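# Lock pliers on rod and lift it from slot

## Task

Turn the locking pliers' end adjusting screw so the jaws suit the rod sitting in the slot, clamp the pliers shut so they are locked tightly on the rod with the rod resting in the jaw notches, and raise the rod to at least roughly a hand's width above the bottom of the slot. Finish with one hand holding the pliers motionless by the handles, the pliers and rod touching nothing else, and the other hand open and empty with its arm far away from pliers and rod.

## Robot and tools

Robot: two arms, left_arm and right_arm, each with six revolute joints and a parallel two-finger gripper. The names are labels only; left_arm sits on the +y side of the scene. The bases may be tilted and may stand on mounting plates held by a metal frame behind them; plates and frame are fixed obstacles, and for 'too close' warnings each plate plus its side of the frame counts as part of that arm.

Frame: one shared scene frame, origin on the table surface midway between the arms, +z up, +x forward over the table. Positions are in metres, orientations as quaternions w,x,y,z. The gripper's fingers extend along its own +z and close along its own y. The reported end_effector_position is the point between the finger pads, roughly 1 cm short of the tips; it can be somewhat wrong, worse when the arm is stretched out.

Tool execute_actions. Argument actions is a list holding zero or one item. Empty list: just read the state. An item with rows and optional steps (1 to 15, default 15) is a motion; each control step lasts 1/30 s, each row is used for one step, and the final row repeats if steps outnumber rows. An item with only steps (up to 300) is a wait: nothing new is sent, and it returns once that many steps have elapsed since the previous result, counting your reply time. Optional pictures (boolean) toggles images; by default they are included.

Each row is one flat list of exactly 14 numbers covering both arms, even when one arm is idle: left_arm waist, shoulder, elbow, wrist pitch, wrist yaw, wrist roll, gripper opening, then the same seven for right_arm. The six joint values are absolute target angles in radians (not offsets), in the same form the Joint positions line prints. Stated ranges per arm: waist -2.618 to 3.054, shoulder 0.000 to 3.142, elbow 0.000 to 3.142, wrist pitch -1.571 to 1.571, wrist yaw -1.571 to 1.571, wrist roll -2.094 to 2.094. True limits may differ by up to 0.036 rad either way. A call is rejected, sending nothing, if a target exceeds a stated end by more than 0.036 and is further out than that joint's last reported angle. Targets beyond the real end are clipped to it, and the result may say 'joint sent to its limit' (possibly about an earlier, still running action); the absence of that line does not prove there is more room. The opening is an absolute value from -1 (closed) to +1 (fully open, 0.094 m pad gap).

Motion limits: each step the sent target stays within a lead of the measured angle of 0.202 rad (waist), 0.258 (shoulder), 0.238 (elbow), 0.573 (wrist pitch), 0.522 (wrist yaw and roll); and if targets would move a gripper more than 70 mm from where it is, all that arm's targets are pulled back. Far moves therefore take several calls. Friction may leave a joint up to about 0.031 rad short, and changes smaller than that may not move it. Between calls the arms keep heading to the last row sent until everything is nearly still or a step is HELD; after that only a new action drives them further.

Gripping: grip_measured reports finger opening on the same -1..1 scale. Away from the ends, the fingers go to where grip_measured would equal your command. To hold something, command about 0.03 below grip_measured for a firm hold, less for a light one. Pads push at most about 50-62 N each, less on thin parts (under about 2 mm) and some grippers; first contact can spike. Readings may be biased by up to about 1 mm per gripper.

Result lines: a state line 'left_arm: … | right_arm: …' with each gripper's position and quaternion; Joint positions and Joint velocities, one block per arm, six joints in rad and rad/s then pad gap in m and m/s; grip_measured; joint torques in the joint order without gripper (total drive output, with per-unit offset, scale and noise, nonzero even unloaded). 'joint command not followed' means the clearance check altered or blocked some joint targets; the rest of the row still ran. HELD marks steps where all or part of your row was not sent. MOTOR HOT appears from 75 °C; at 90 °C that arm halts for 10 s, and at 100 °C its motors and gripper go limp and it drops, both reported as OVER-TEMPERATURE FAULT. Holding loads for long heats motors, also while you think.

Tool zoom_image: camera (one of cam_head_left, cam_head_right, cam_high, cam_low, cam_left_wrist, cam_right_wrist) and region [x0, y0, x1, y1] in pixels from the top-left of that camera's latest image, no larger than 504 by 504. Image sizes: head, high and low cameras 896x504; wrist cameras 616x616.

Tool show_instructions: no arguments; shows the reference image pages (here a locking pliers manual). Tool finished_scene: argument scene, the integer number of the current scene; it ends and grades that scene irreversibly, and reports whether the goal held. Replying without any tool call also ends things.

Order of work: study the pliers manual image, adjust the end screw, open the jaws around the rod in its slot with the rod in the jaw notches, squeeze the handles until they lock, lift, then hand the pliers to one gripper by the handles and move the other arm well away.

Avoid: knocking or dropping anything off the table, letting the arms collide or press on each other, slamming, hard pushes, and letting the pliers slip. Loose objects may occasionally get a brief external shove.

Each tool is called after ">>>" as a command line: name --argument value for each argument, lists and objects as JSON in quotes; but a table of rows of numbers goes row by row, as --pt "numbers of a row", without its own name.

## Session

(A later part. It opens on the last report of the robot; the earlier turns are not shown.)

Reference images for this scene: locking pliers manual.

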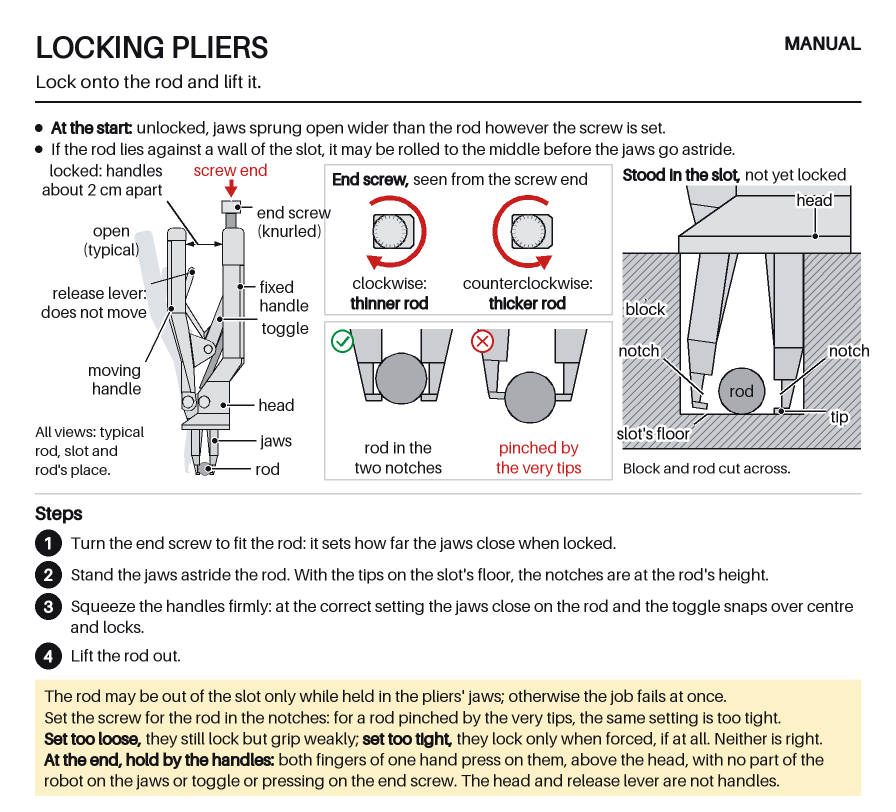

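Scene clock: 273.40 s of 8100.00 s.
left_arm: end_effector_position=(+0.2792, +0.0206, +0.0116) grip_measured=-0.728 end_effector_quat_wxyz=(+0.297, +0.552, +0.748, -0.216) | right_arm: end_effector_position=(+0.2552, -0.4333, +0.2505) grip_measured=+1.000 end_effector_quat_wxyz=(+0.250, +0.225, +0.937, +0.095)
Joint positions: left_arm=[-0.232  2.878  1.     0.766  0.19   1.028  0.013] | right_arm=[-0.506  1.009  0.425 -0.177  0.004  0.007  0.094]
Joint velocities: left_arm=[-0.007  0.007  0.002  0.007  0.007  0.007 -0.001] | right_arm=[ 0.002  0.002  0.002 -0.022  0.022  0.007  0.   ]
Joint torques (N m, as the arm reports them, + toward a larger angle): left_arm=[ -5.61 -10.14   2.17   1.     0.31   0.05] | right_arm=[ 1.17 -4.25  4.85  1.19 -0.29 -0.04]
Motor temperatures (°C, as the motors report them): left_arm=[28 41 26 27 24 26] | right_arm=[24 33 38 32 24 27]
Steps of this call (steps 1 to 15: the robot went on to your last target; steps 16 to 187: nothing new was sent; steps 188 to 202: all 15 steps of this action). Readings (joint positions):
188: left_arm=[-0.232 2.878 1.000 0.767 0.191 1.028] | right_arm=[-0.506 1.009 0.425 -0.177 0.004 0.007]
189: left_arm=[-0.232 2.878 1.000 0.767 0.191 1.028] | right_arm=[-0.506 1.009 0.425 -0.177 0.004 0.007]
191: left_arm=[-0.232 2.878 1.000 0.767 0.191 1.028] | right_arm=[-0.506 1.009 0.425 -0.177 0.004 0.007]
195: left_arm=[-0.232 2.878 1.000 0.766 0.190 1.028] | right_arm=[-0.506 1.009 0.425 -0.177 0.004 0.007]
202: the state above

>>> execute_actions --actions '[{"rows":[[-0.24,2.85,1.0,0.75,0.19,1.022,-0.775,-0.5,1,0.4,-0.2,0,0,1],[-0.24,2.83,1.0,0.74,0.19,1.022,-0.775,-0.5,1,0.4,-0.2,0,0,1],[-0.24,2.81,1.0,0.72,0.19,1.022,-0.775,-0.5,1,0.4,-0.2,0,0,1],[-0.24,2.78,1.0,0.69,0.19,1.022,-0.775,-0.5,1,0.4,-0.2,0,0,1],[-0.23,2.75,1.01,0.66,0.19,1.022,-0.775,-0.5,1,0.4,-0.2,0,0,1],[-0.22,2.72,1.03,0.62,0.19,1.0,-0.775,-0.5,1,0.4,-0.2,0,0,1],[-0.21,2.69,1.05,0.58,0.19,0.97,-0.775,-0.5,1,0.4,-0.2,0,0,1],[-0.2,2.66,1.08,0.53,0.19,0.94,-0.775,-0.5,1,0.4,-0.2,0,0,1],[-0.19,2.63,1.11,0.48,0.19,0.9,-0.775,-0.5,1,0.4,-0.2,0,0,1],[-0.18,2.6,1.14,0.43,0.19,0.86,-0.775,-0.5,1,0.4,-0.2,0,0,1],[-0.17,2.57,1.17,0.38,0.19,0.82,-0.775,-0.5,1,0.4,-0.2,0,0,1],[-0.16,2.54,1.2,0.33,0.19,0.78,-0.775,-0.5,1,0.4,-0.2,0,0,1],[-0.15,2.51,1.23,0.28,0.19,0.74,-0.775,-0.5,1,0.4,-0.2,0,0,1],[-0.14,2.48,1.26,0.23,0.19,0.7,-0.775,-0.5,1,0.4,-0.2,0,0,1],[-0.05,2.2,1.5,-0.2,0.2,0.3,-0.775,-0.5,1,0.4,-0.2,0,0,1]],"steps":15}]' --pictures false

>>> execute_actions --actions '[{"rows":[[0.16,2.18,1.66,-1.3,0.243,-0.89,-0.775,-0.5,1,0.4,-0.2,0,0,1]],"steps":15}]'

Scene clock: 305.10 s of 8100.00 s.
left_arm: end_effector_position=(+0.4395, +0.0639, +0.1111) grip_measured=-0.728 end_effector_quat_wxyz=(+0.333, +0.420, +0.818, -0.210) | right_arm: end_effector_position=(+0.2552, -0.4333, +0.2505) grip_measured=+1.000 end_effector_quat_wxyz=(+0.250, +0.225, +0.937, +0.095)
Joint positions: left_arm=[-0.161  2.522  1.223  0.341  0.18   0.801  0.013] | right_arm=[-0.506  1.009  0.425 -0.177  0.004  0.007  0.094]
Joint velocities: left_arm=[ 0.354 -1.038  1.067 -1.722  0.081 -1.399 -0.001] | right_arm=[-0.017 -0.007  0.002  0.022  0.066  0.022  0.   ]
Joint torques (N m, as the arm reports them, + toward a larger angle): left_arm=[ -3.45 -17.44   5.76   1.68   0.41   0.06] | right_arm=[ 1.37 -4.4   4.88  1.18 -0.22 -0.04]
Motor temperatures (°C, as the motors report them): left_arm=[29 40 26 27 24 26] | right_arm=[24 33 38 32 24 27]
Steps of this call (steps 1 to 15: the robot went on to your last target; steps 16 to 936: nothing new was sent; steps 937 to 951: all 15 steps of this action). Readings (joint positions):
937: left_arm=[-0.232 2.876 1.000 0.765 0.190 1.028] | right_arm=[-0.506 1.009 0.425 -0.177 0.004 0.007]
938: left_arm=[-0.232 2.871 1.000 0.757 0.190 1.028] | right_arm=[-0.506 1.009 0.425 -0.177 0.004 0.007]
940: left_arm=[-0.232 2.847 1.000 0.728 0.186 1.028] | right_arm=[-0.506 1.009 0.425 -0.177 0.004 0.007]
944: left_arm=[-0.228 2.743 1.014 0.624 0.182 1.004] | right_arm=[-0.506 1.009 0.425 -0.177 0.004 0.007]
951: the state above

Scene clock: 305.60 s of 8100.00 s.
left_arm: end_effector_position=(+0.5184, +0.3110, +0.2287) grip_measured=-0.728 end_effector_quat_wxyz=(+0.128, -0.164, +0.936, -0.285) | right_arm: end_effector_position=(+0.2552, -0.4333, +0.2505) grip_measured=+1.000 end_effector_quat_wxyz=(+0.250, +0.225, +0.937, +0.095)
Joint positions: left_arm=[ 0.197  2.139  1.672 -0.606  0.199 -0.157  0.013] | right_arm=[-0.506  1.009  0.425 -0.177  0.004  0.007  0.094]
Joint velocities: left_arm=[ 0.042 -0.017 -0.007 -1.839 -0.037 -1.897  0.   ] | right_arm=[ 0.012  0.007 -0.012  0.007 -0.051  0.051  0.   ]
Joint torques (N m, as the arm reports them, + toward a larger angle): left_arm=[ -7.44 -13.15   6.08   0.42   0.71   0.17] | right_arm=[ 1.33 -4.38  4.77  1.14 -0.25 -0.04]
Motor temperatures (°C, as the motors report them): left_arm=[29 40 26 27 24 26] | right_arm=[24 33 38 32 24 27]
Steps of this call (steps 1 to 15: all 15 steps of this action). Readings (joint positions):
1: left_arm=[-0.145 2.486 1.258 0.286 0.182 0.757] | right_arm=[-0.506 1.009 0.425 -0.177 0.004 0.007]
2: left_arm=[-0.126 2.450 1.291 0.240 0.187 0.714] | right_arm=[-0.506 1.009 0.425 -0.177 0.004 0.007]
4: left_arm=[-0.079 2.381 1.359 0.147 0.190 0.630] | right_arm=[-0.506 1.009 0.425 -0.177 0.004 0.007]
8: left_arm=[0.036 2.269 1.524 -0.081 0.200 0.414] | right_arm=[-0.506 1.009 0.425 -0.177 0.004 0.007]
15: the state above

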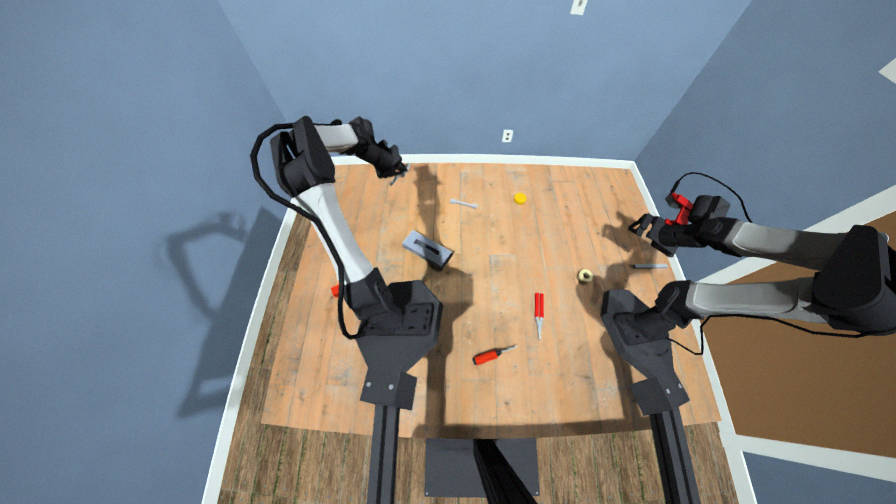

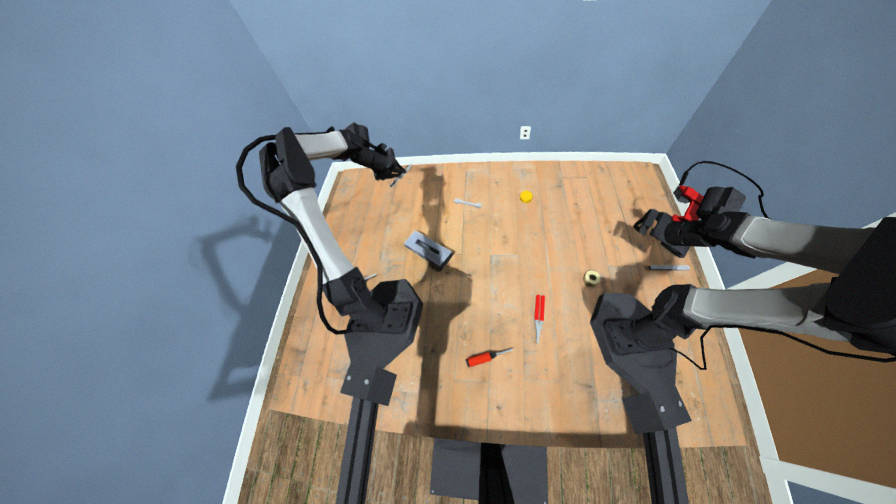

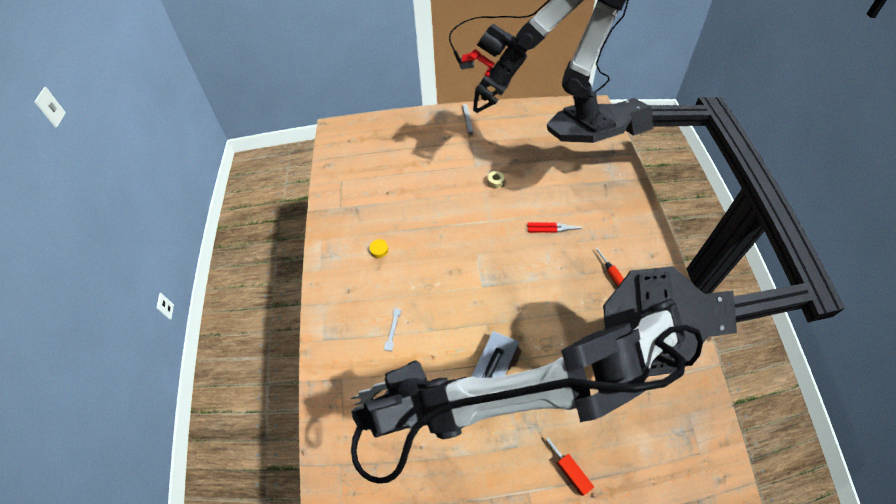

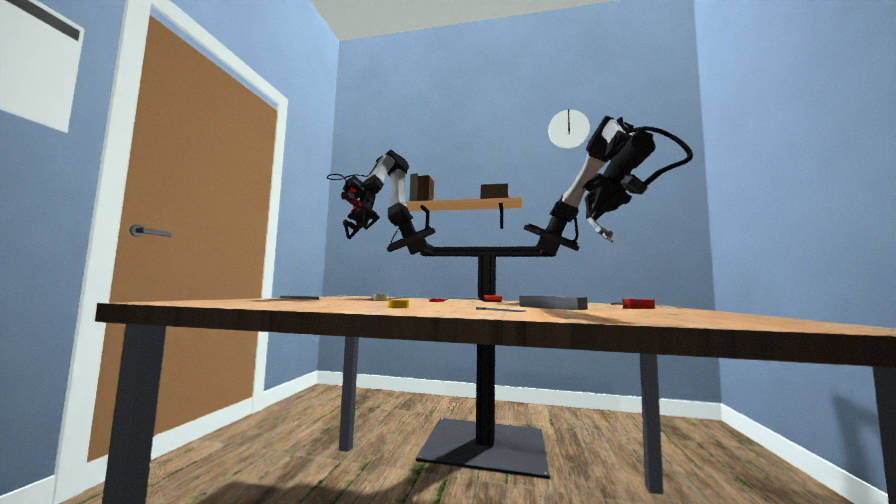

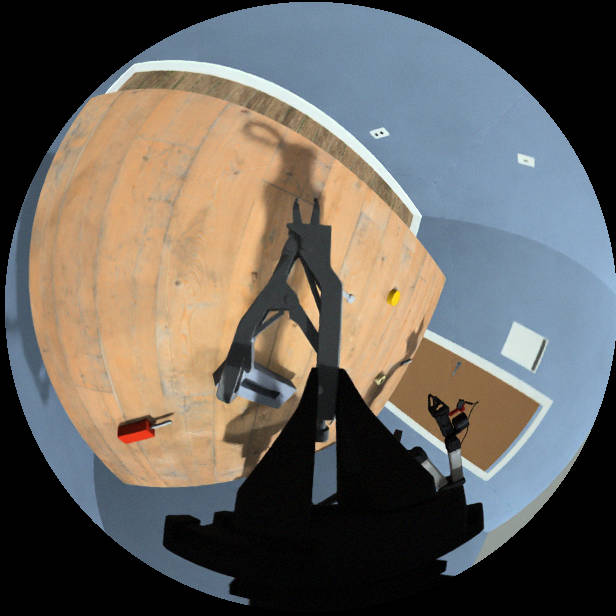

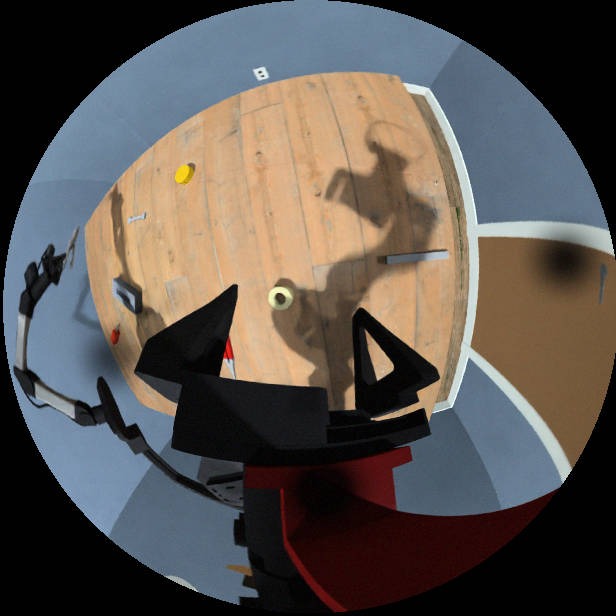

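Held well. Now to hover.

>>> execute_actions --actions '[{"rows":[[0.15,2.2,1.67,-1.29,0.243,-0.89,-0.775,-0.5,1,0.4,-0.2,0,0,1],[0.15,2.22,1.675,-1.28,0.243,-0.89,-0.775,-0.5,1,0.4,-0.2,0,0,1],[0.145,2.24,1.68,-1.27,0.243,-0.89,-0.775,-0.5,1,0.4,-0.2,0,0,1],[0.14,2.26,1.685,-1.26,0.243,-0.89,-0.775,-0.5,1,0.4,-0.2,0,0,1],[0.14,2.28,1.69,-1.25,0.243,-0.89,-0.775,-0.5,1,0.4,-0.2,0,0,1],[0.14,2.3,1.69,-1.24,0.243,-0.89,-0.775,-0.5,1,0.4,-0.2,0,0,1],[0.14,2.315,1.69,-1.23,0.243,-0.89,-0.775,-0.5,1,0.4,-0.2,0,0,1],[0.138,2.325,1.69,-1.225,0.243,-0.89,-0.775,-0.5,1,0.4,-0.2,0,0,1]],"steps":15}]' --pictures false

>>> execute_actions --actions '[{"steps":15}]'

Scene clock: 311.53 s of 8100.00 s.
left_arm: end_effector_position=(+0.3439, +0.2427, +0.1895) grip_measured=-0.728 end_effector_quat_wxyz=(-0.351, -0.419, +0.819, -0.174) | right_arm: end_effector_position=(+0.2552, -0.4333, +0.2505) grip_measured=+1.000 end_effector_quat_wxyz=(+0.250, +0.225, +0.937, +0.095)
Joint positions: left_arm=[ 0.148  2.331  1.678 -1.223  0.221 -0.882  0.013] | right_arm=[-0.506  1.009  0.425 -0.177  0.004  0.007  0.094]
Joint velocities: left_arm=[ 0.012  0.002  0.012 -0.037 -0.007 -0.051 -0.001] | right_arm=[-0.012 -0.017 -0.002  0.007  0.022 -0.066  0.   ]
Joint torques (N m, as the arm reports them, + toward a larger angle): left_arm=[ -5.77 -15.25   5.79  -0.84   0.53   0.03] | right_arm=[ 1.23 -4.32  4.74  1.21 -0.22 -0.03]
Motor temperatures (°C, as the motors report them): left_arm=[29 41 26 27 24 26] | right_arm=[24 33 38 32 24 27]
Steps of this call (steps 1 to 45: the robot went on to your last target; steps 46 to 163: nothing new was sent; steps 164 to 178: all 15 steps of this action). Readings (joint positions):
164: left_arm=[0.168 2.179 1.667 -1.272 0.219 -0.882] | right_arm=[-0.506 1.009 0.425 -0.177 0.004 0.007]
165: left_arm=[0.167 2.182 1.667 -1.272 0.219 -0.882] | right_arm=[-0.506 1.009 0.425 -0.177 0.004 0.007]
167: left_arm=[0.163 2.199 1.669 -1.271 0.219 -0.882] | right_arm=[-0.506 1.009 0.425 -0.177 0.004 0.007]
171: left_arm=[0.152 2.279 1.678 -1.246 0.221 -0.882] | right_arm=[-0.506 1.009 0.425 -0.177 0.004 0.007]
178: the state above

Scene clock: 312.03 s of 8100.00 s.
left_arm: end_effector_position=(+0.3447, +0.2426, +0.1891) grip_measured=-0.728 end_effector_quat_wxyz=(-0.349, -0.419, +0.819, -0.175) | right_arm: end_effector_position=(+0.2552, -0.4333, +0.2505) grip_measured=+1.000 end_effector_quat_wxyz=(+0.250, +0.225, +0.937, +0.095)
Joint positions: left_arm=[ 0.148  2.331  1.678 -1.219  0.221 -0.882  0.013] | right_arm=[-0.506  1.009  0.425 -0.177  0.004  0.007  0.094]
Joint velocities: left_arm=[-0.017  0.007 -0.007  0.007 -0.007 -0.022 -0.   ] | right_arm=[ 0.002 -0.007  0.002 -0.007  0.022 -0.022  0.   ]
Joint torques (N m, as the arm reports them, + toward a larger angle): left_arm=[ -5.83 -15.3    5.78  -0.81   0.55   0.02] | right_arm=[ 1.43 -4.23  4.91  1.17 -0.24 -0.03]
Motor temperatures (°C, as the motors report them): left_arm=[29 41 26 27 25 26] | right_arm=[24 33 38 32 24 27]
Steps of this call (steps 1 to 15: the robot went on to your last target). Readings (joint positions):
1: left_arm=[0.148 2.331 1.678 -1.222 0.221 -0.882] | right_arm=[-0.506 1.009 0.425 -0.177 0.004 0.007]
2: left_arm=[0.148 2.331 1.678 -1.221 0.221 -0.882] | right_arm=[-0.506 1.009 0.425 -0.177 0.004 0.007]
4: left_arm=[0.148 2.331 1.678 -1.220 0.221 -0.882] | right_arm=[-0.506 1.009 0.425 -0.177 0.004 0.007]
8: left_arm=[0.148 2.331 1.678 -1.220 0.221 -0.882] | right_arm=[-0.506 1.009 0.425 -0.177 0.004 0.007]
15: the state above
All arms were judged still, so your last target was given up. Only a new action makes them travel on or press farther. Fingers that are still opening or closing keep moving.

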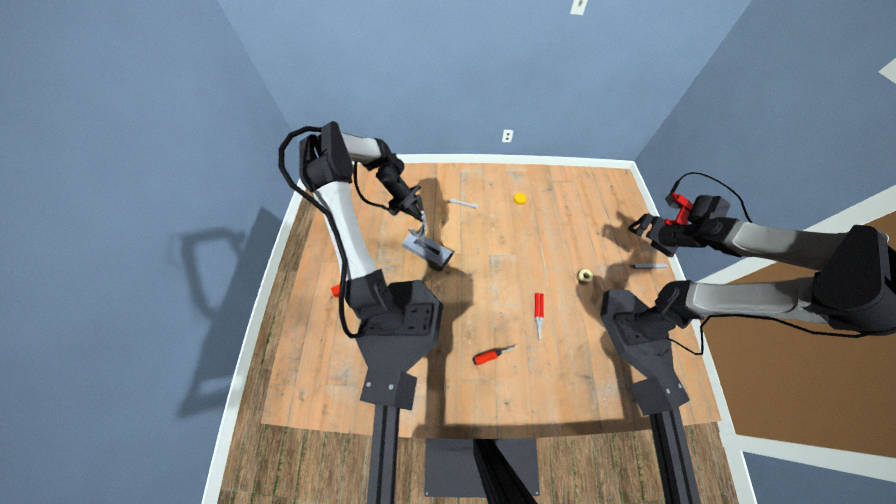

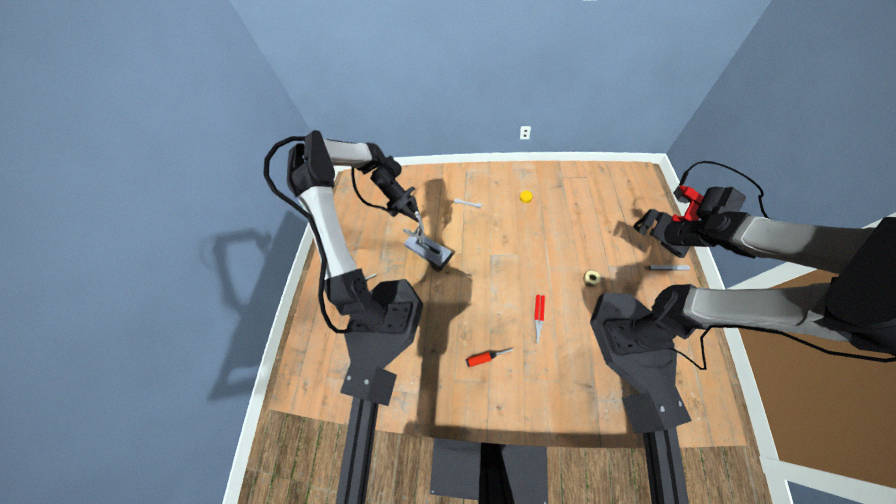

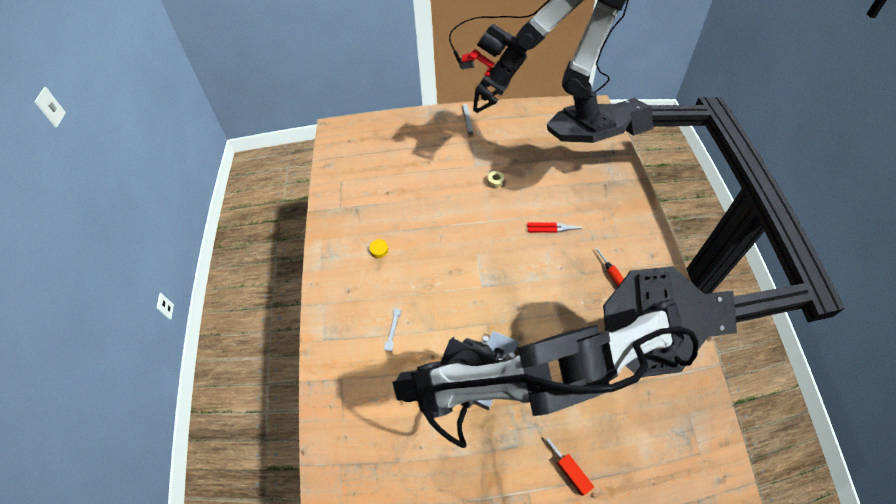

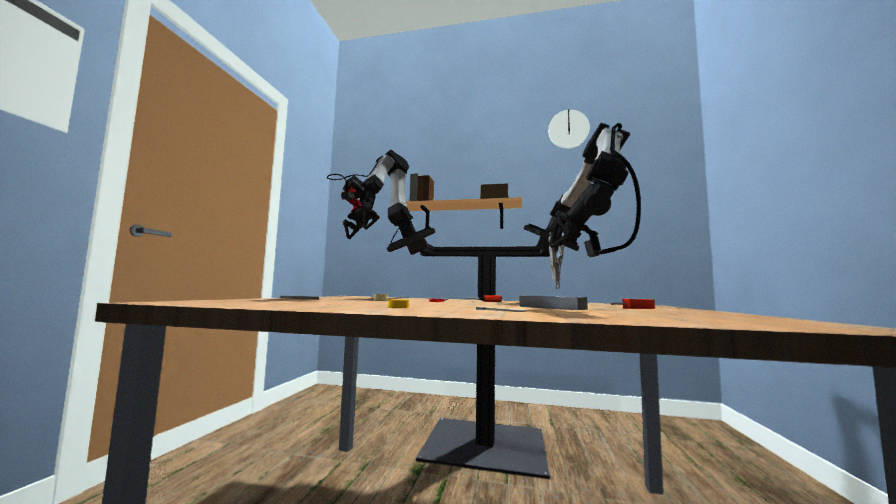

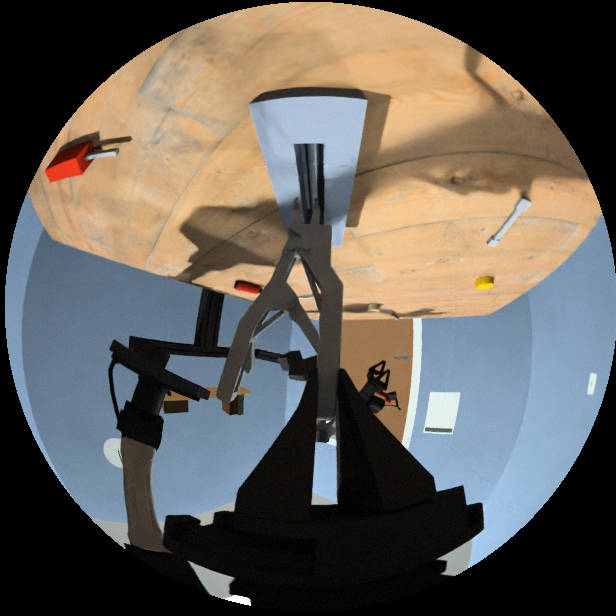

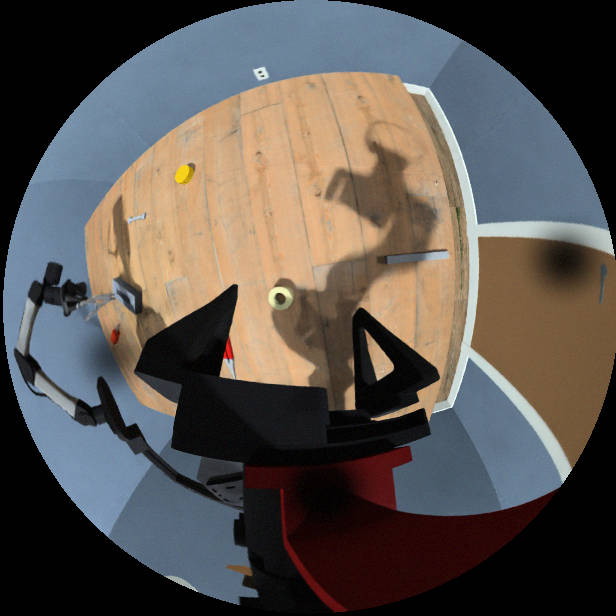

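>>> zoom_image --camera "cam_left_wrist" --region '[240, 90, 380, 260]'

>>> zoom_image --camera "cam_low" --region '[500, 210, 640, 320]'

Region (240, 90, 380, 260) of cam_left_wrist's 616x616 image, scaled by 2.965, with more detail than that image has; it fills the left 415 columns of this view, and the rest is white.

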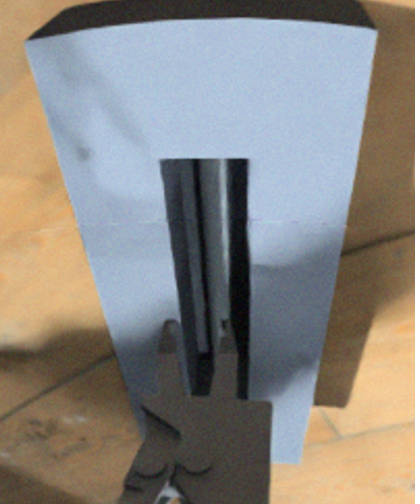

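Region (500, 210, 640, 320) of cam_low's 896x504 image, scaled by 3.600, with more detail than that image has; it fills the top 396 rows of this view, and the rest is white.

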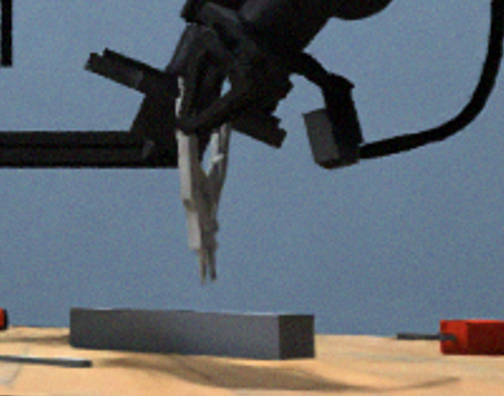

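>>> execute_actions --actions '[{"rows":[[0.135,2.335,1.66,-1.2,0.243,-0.893,-0.775,-0.5,1,0.4,-0.2,0,0,1],[0.132,2.343,1.65,-1.185,0.243,-0.895,-0.775,-0.5,1,0.4,-0.2,0,0,1],[0.13,2.35,1.64,-1.17,0.243,-0.896,-0.775,-0.5,1,0.4,-0.2,0,0,1],[0.13,2.357,1.63,-1.16,0.243,-0.896,-0.775,-0.5,1,0.4,-0.2,0,0,1],[0.13,2.36,1.625,-1.153,0.243,-0.896,-0.775,-0.5,1,0.4,-0.2,0,0,1]],"steps":15}]' --pictures false

>>> execute_actions --actions '[{"steps":10}]'

>>> zoom_image --camera "cam_left_wrist" --region '[240, 90, 380, 260]'

Scene clock: 332.50 s of 8100.00 s.
left_arm: end_effector_position=(+0.3419, +0.2334, +0.1743) grip_measured=-0.728 end_effector_quat_wxyz=(-0.345, -0.420, +0.821, -0.177) | right_arm: end_effector_position=(+0.2552, -0.4333, +0.2505) grip_measured=+1.000 end_effector_quat_wxyz=(+0.250, +0.225, +0.937, +0.095)
Joint positions: left_arm=[ 0.141  2.351  1.641 -1.151  0.221 -0.887  0.013] | right_arm=[-0.506  1.009  0.425 -0.177  0.004  0.007  0.094]
Joint velocities: left_arm=[-0.022 -0.002 -0.002  0.007  0.022  0.081  0.   ] | right_arm=[ 0.022  0.007  0.012  0.037 -0.007  0.022  0.   ]
Joint torques (N m, as the arm reports them, + toward a larger angle): left_arm=[ -5.92 -13.76   3.05  -0.78   0.55   0.01] | right_arm=[ 1.54 -4.51  4.88  1.18 -0.24 -0.01]
Motor temperatures (°C, as the motors report them): left_arm=[29 44 27 27 25 26] | right_arm=[24 33 38 31 24 27]
Steps of this call (steps 1 to 599: nothing new was sent; steps 600 to 614: all 15 steps of this action). Readings (joint positions):
600: left_arm=[0.148 2.331 1.678 -1.217 0.221 -0.882] | right_arm=[-0.506 1.009 0.425 -0.177 0.004 0.007]
601: left_arm=[0.148 2.331 1.676 -1.212 0.221 -0.883] | right_arm=[-0.506 1.009 0.425 -0.177 0.004 0.007]
603: left_arm=[0.147 2.331 1.667 -1.191 0.221 -0.885] | right_arm=[-0.506 1.009 0.425 -0.177 0.004 0.007]
607: left_arm=[0.143 2.343 1.647 -1.165 0.221 -0.886] | right_arm=[-0.506 1.009 0.425 -0.177 0.004 0.007]
614: the state above

Scene clock: 332.83 s of 8100.00 s.
left_arm: end_effector_position=(+0.3426, +0.2333, +0.1740) grip_measured=-0.728 end_effector_quat_wxyz=(-0.343, -0.420, +0.821, -0.177) | right_arm: end_effector_position=(+0.2552, -0.4333, +0.2505) grip_measured=+1.000 end_effector_quat_wxyz=(+0.250, +0.225, +0.937, +0.095)
Joint positions: left_arm=[ 0.141  2.351  1.641 -1.148  0.221 -0.887  0.013] | right_arm=[-0.506  1.009  0.425 -0.177  0.004  0.007  0.094]
Joint velocities: left_arm=[-0.022  0.002  0.007  0.037  0.066  0.037  0.001] | right_arm=[-0.017  0.017  0.007 -0.037 -0.022 -0.007  0.   ]
Joint torques (N m, as the arm reports them, + toward a larger angle): left_arm=[ -5.94 -13.82   3.02  -0.74   0.55   0.02] | right_arm=[ 1.41 -4.39  4.8   1.21 -0.22 -0.05]
Motor temperatures (°C, as the motors report them): left_arm=[29 44 27 27 25 26] | right_arm=[24 33 38 31 24 27]
Steps of this call (steps 1 to 10: the robot went on to your last target). Readings (joint positions):
1: left_arm=[0.141 2.351 1.641 -1.151 0.221 -0.887] | right_arm=[-0.506 1.009 0.425 -0.177 0.004 0.007]
2: left_arm=[0.141 2.351 1.641 -1.150 0.221 -0.887] | right_arm=[-0.506 1.009 0.425 -0.177 0.004 0.007]
4: left_arm=[0.141 2.351 1.641 -1.149 0.221 -0.887] | right_arm=[-0.506 1.009 0.425 -0.177 0.004 0.007]
8: left_arm=[0.141 2.351 1.641 -1.148 0.221 -0.887] | right_arm=[-0.506 1.009 0.425 -0.177 0.004 0.007]
10: the state above

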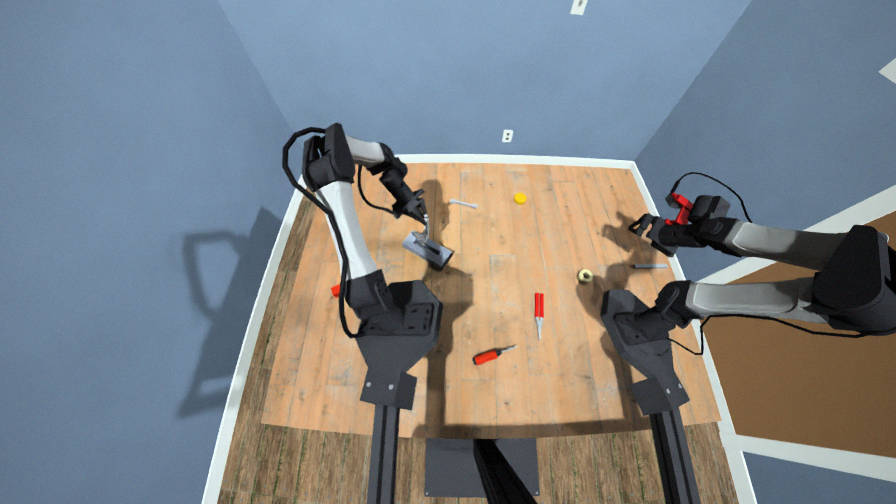

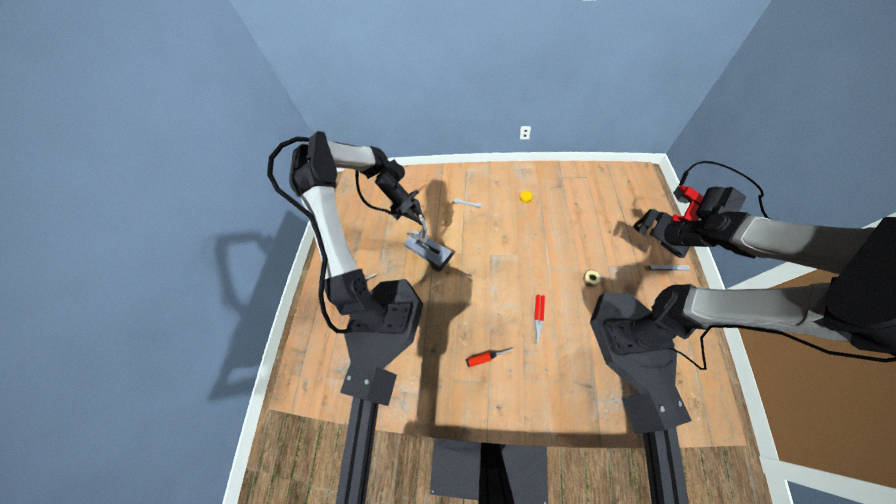

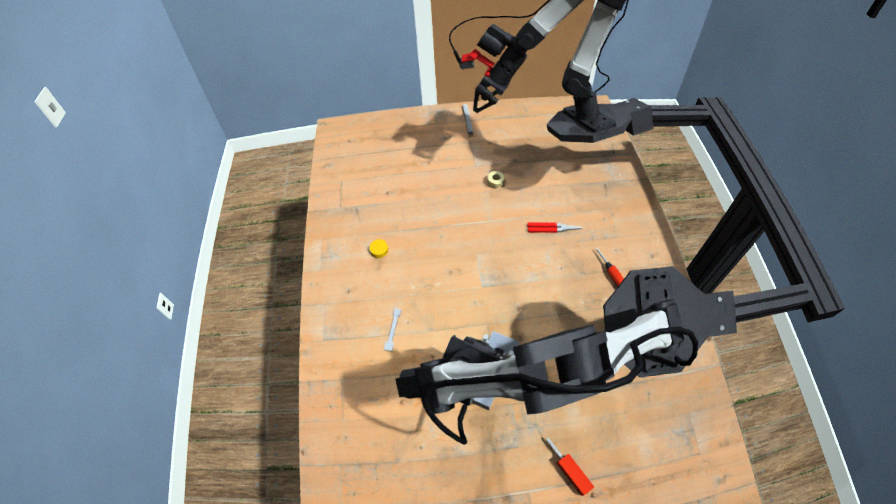

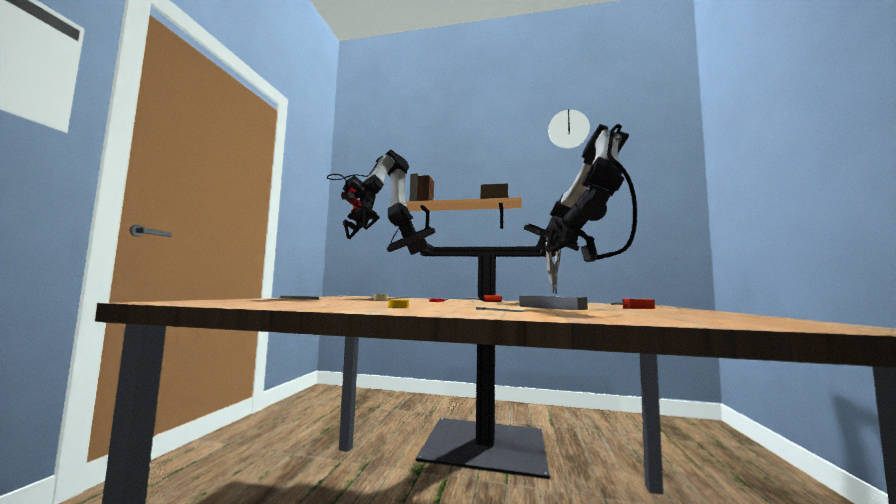

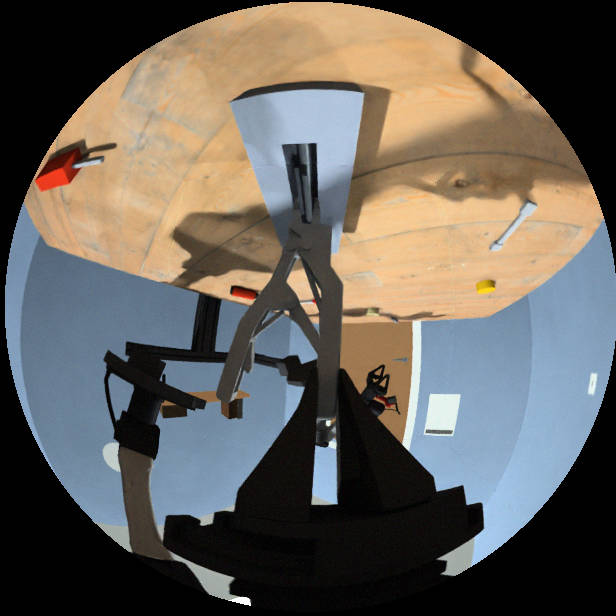

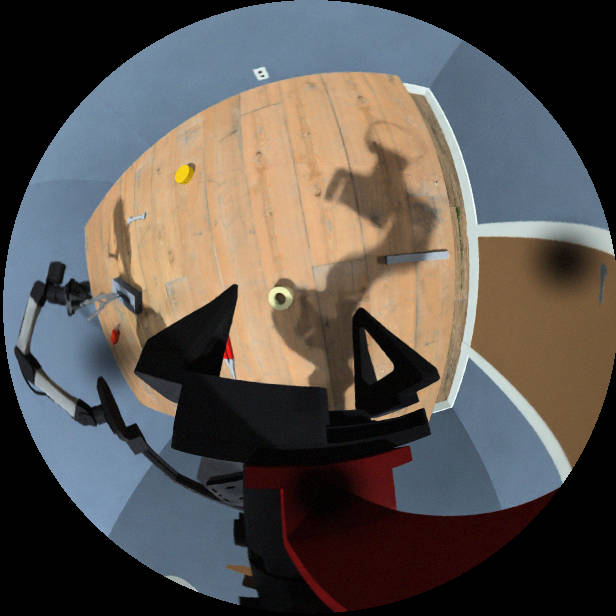

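Region (240, 90, 380, 260) of cam_left_wrist's 616x616 image, scaled by 2.965, with more detail than that image has; it fills the left 415 columns of this view, and the rest is white.

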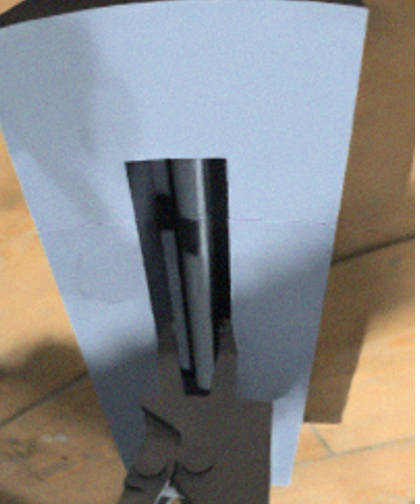

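>>> execute_actions --actions '[{"rows":[[0.156,2.372,1.63,-1.152,0.243,-0.88,-0.775,-0.5,1,0.4,-0.2,0,0,1]],"steps":15}]' --pictures false

>>> execute_actions --actions '[{"steps":10}]'

>>> zoom_image --camera "cam_left_wrist" --region '[240, 90, 380, 260]'

Scene clock: 340.50 s of 8100.00 s.
left_arm: end_effector_position=(+0.3428, +0.2333, +0.1738) grip_measured=-0.728 end_effector_quat_wxyz=(-0.342, -0.419, +0.822, -0.178) | right_arm: end_effector_position=(+0.2552, -0.4333, +0.2505) grip_measured=+1.000 end_effector_quat_wxyz=(+0.250, +0.225, +0.937, +0.095)
Joint positions: left_arm=[ 0.141  2.351  1.641 -1.147  0.221 -0.885  0.013] | right_arm=[-0.506  1.009  0.425 -0.177  0.004  0.007  0.094]
Joint velocities: left_arm=[ 0.012 -0.012 -0.007  0.037 -0.037 -0.007  0.001] | right_arm=[-0.017 -0.002 -0.022 -0.037 -0.066 -0.007  0.   ]
Joint torques (N m, as the arm reports them, + toward a larger angle): left_arm=[ -3.95 -12.64   3.5   -0.75   0.55   0.15] | right_arm=[ 1.49 -4.39  4.76  1.18 -0.22 -0.03]
Motor temperatures (°C, as the motors report them): left_arm=[29 44 27 27 25 26] | right_arm=[24 33 38 31 24 27]
Steps of this call (steps 1 to 15: the robot went on to your last target; steps 16 to 215: nothing new was sent; steps 216 to 230: all 15 steps of this action). Readings (joint positions):
216: left_arm=[0.141 2.351 1.641 -1.148 0.221 -0.887] | right_arm=[-0.506 1.009 0.425 -0.177 0.004 0.007]
217: left_arm=[0.141 2.351 1.641 -1.148 0.221 -0.887] | right_arm=[-0.506 1.009 0.425 -0.177 0.004 0.007]
219: left_arm=[0.141 2.351 1.641 -1.147 0.221 -0.886] | right_arm=[-0.506 1.009 0.425 -0.177 0.004 0.007]
223: left_arm=[0.141 2.351 1.641 -1.147 0.221 -0.885] | right_arm=[-0.506 1.009 0.425 -0.177 0.004 0.007]
230: the state above

Scene clock: 340.83 s of 8100.00 s.
left_arm: end_effector_position=(+0.3428, +0.2333, +0.1738) grip_measured=-0.728 end_effector_quat_wxyz=(-0.342, -0.419, +0.822, -0.178) | right_arm: end_effector_position=(+0.2552, -0.4333, +0.2505) grip_measured=+1.000 end_effector_quat_wxyz=(+0.250, +0.225, +0.937, +0.095)
Joint positions: left_arm=[ 0.141  2.351  1.641 -1.147  0.221 -0.884  0.013] | right_arm=[-0.506  1.009  0.425 -0.177  0.004  0.007  0.094]
Joint velocities: left_arm=[ 0.017  0.012 -0.002  0.051  0.022  0.037 -0.003] | right_arm=[-0.012 -0.012  0.012 -0.037  0.022 -0.037  0.   ]
Joint torques (N m, as the arm reports them, + toward a larger angle): left_arm=[ -3.95 -12.66   3.51  -0.75   0.55   0.14] | right_arm=[ 1.3  -4.29  4.79  1.14 -0.25 -0.03]
Motor temperatures (°C, as the motors report them): left_arm=[29 44 27 27 25 26] | right_arm=[24 33 38 31 24 27]
Steps of this call (steps 1 to 10: the robot went on to your last target). Readings (joint positions):
1: left_arm=[0.141 2.351 1.641 -1.147 0.221 -0.884] | right_arm=[-0.506 1.009 0.425 -0.177 0.004 0.007]
2: left_arm=[0.141 2.351 1.641 -1.147 0.221 -0.884] | right_arm=[-0.506 1.009 0.425 -0.177 0.004 0.007]
4: left_arm=[0.141 2.351 1.641 -1.147 0.221 -0.884] | right_arm=[-0.506 1.009 0.425 -0.177 0.004 0.007]
8: left_arm=[0.141 2.351 1.641 -1.147 0.221 -0.884] | right_arm=[-0.506 1.009 0.425 -0.177 0.004 0.007]
10: the state above

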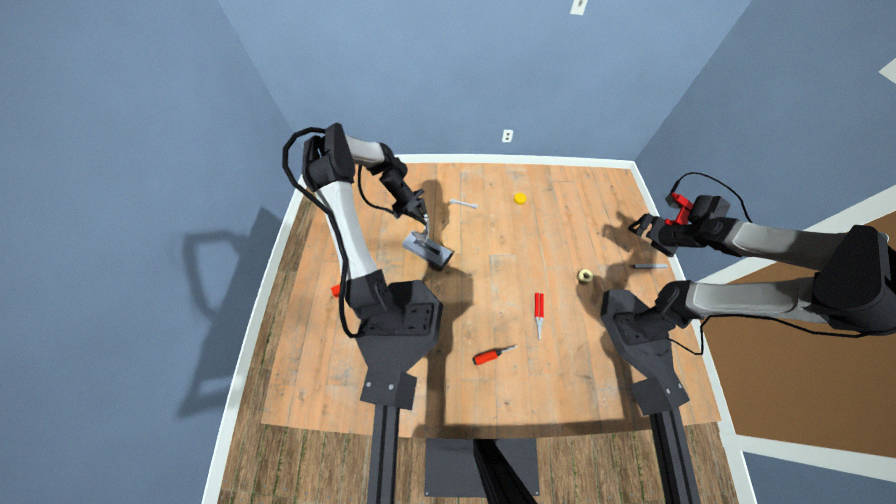

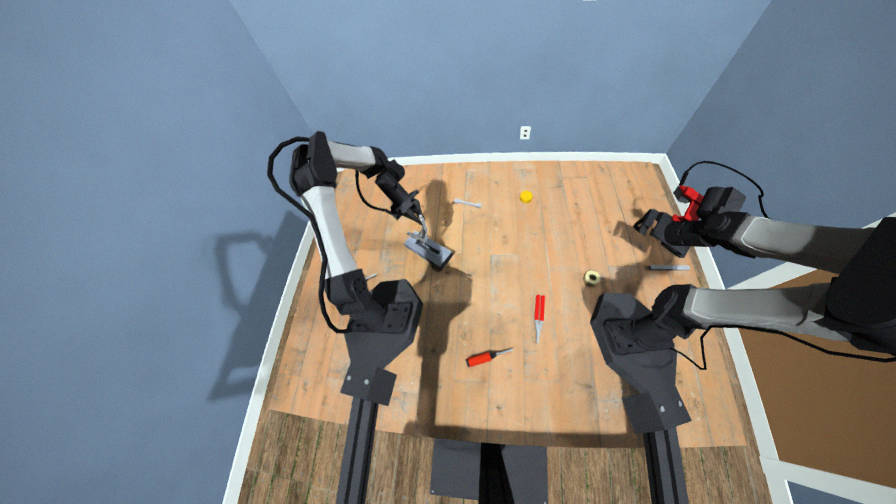

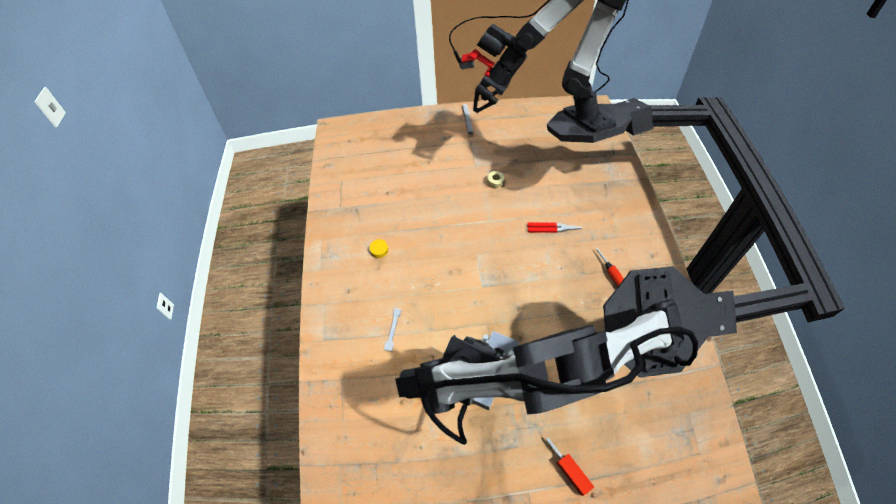

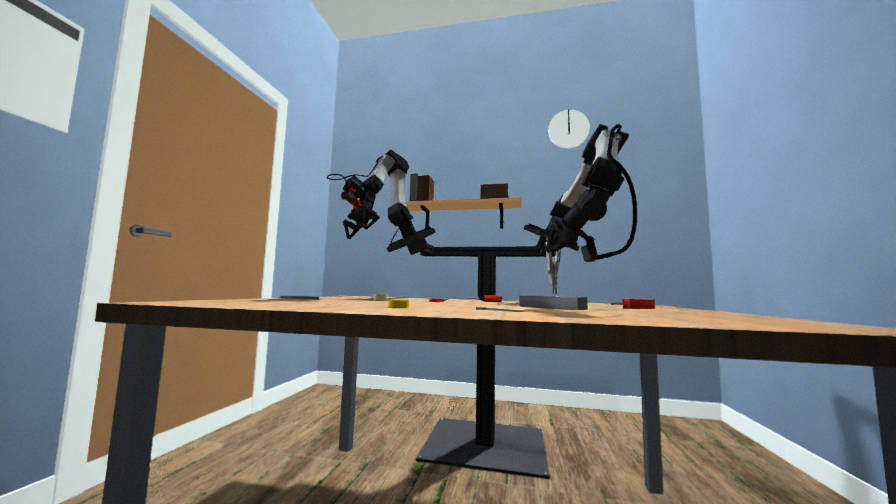

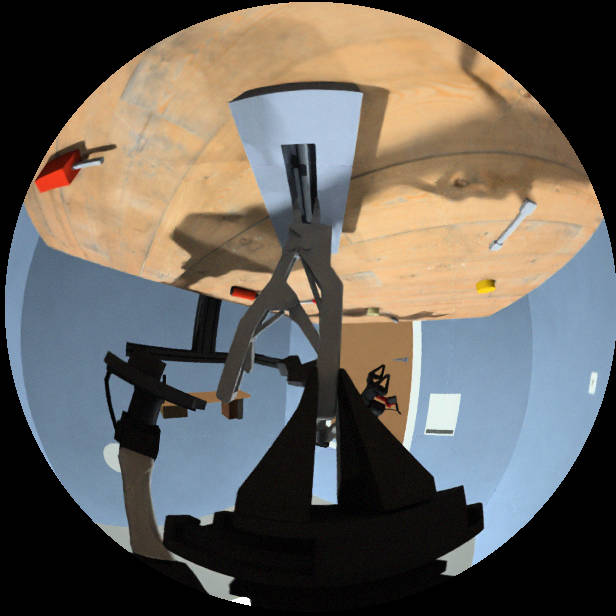

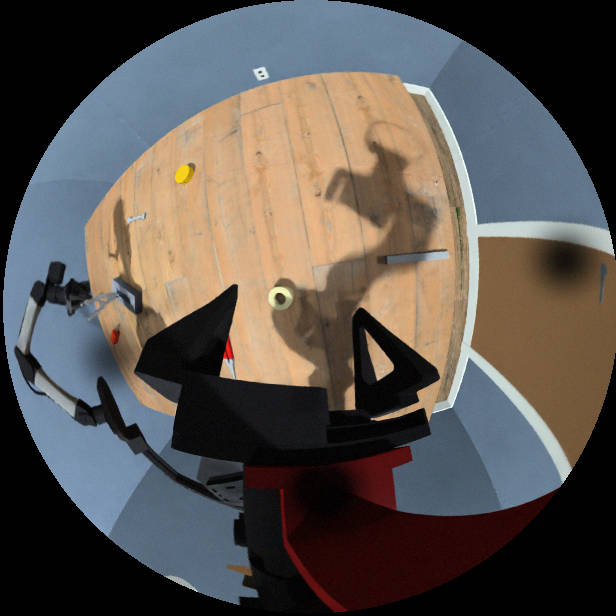

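Region (240, 90, 380, 260) of cam_left_wrist's 616x616 image, scaled by 2.965, with more detail than that image has; it fills the left 415 columns of this view, and the rest is white.

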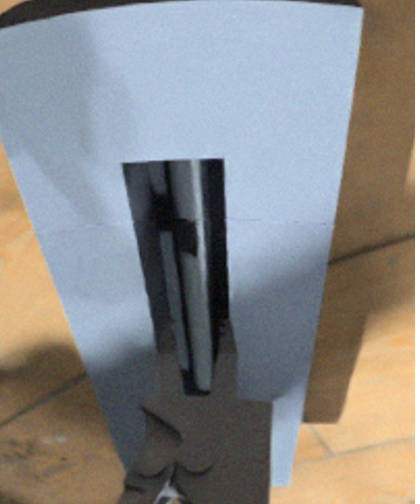

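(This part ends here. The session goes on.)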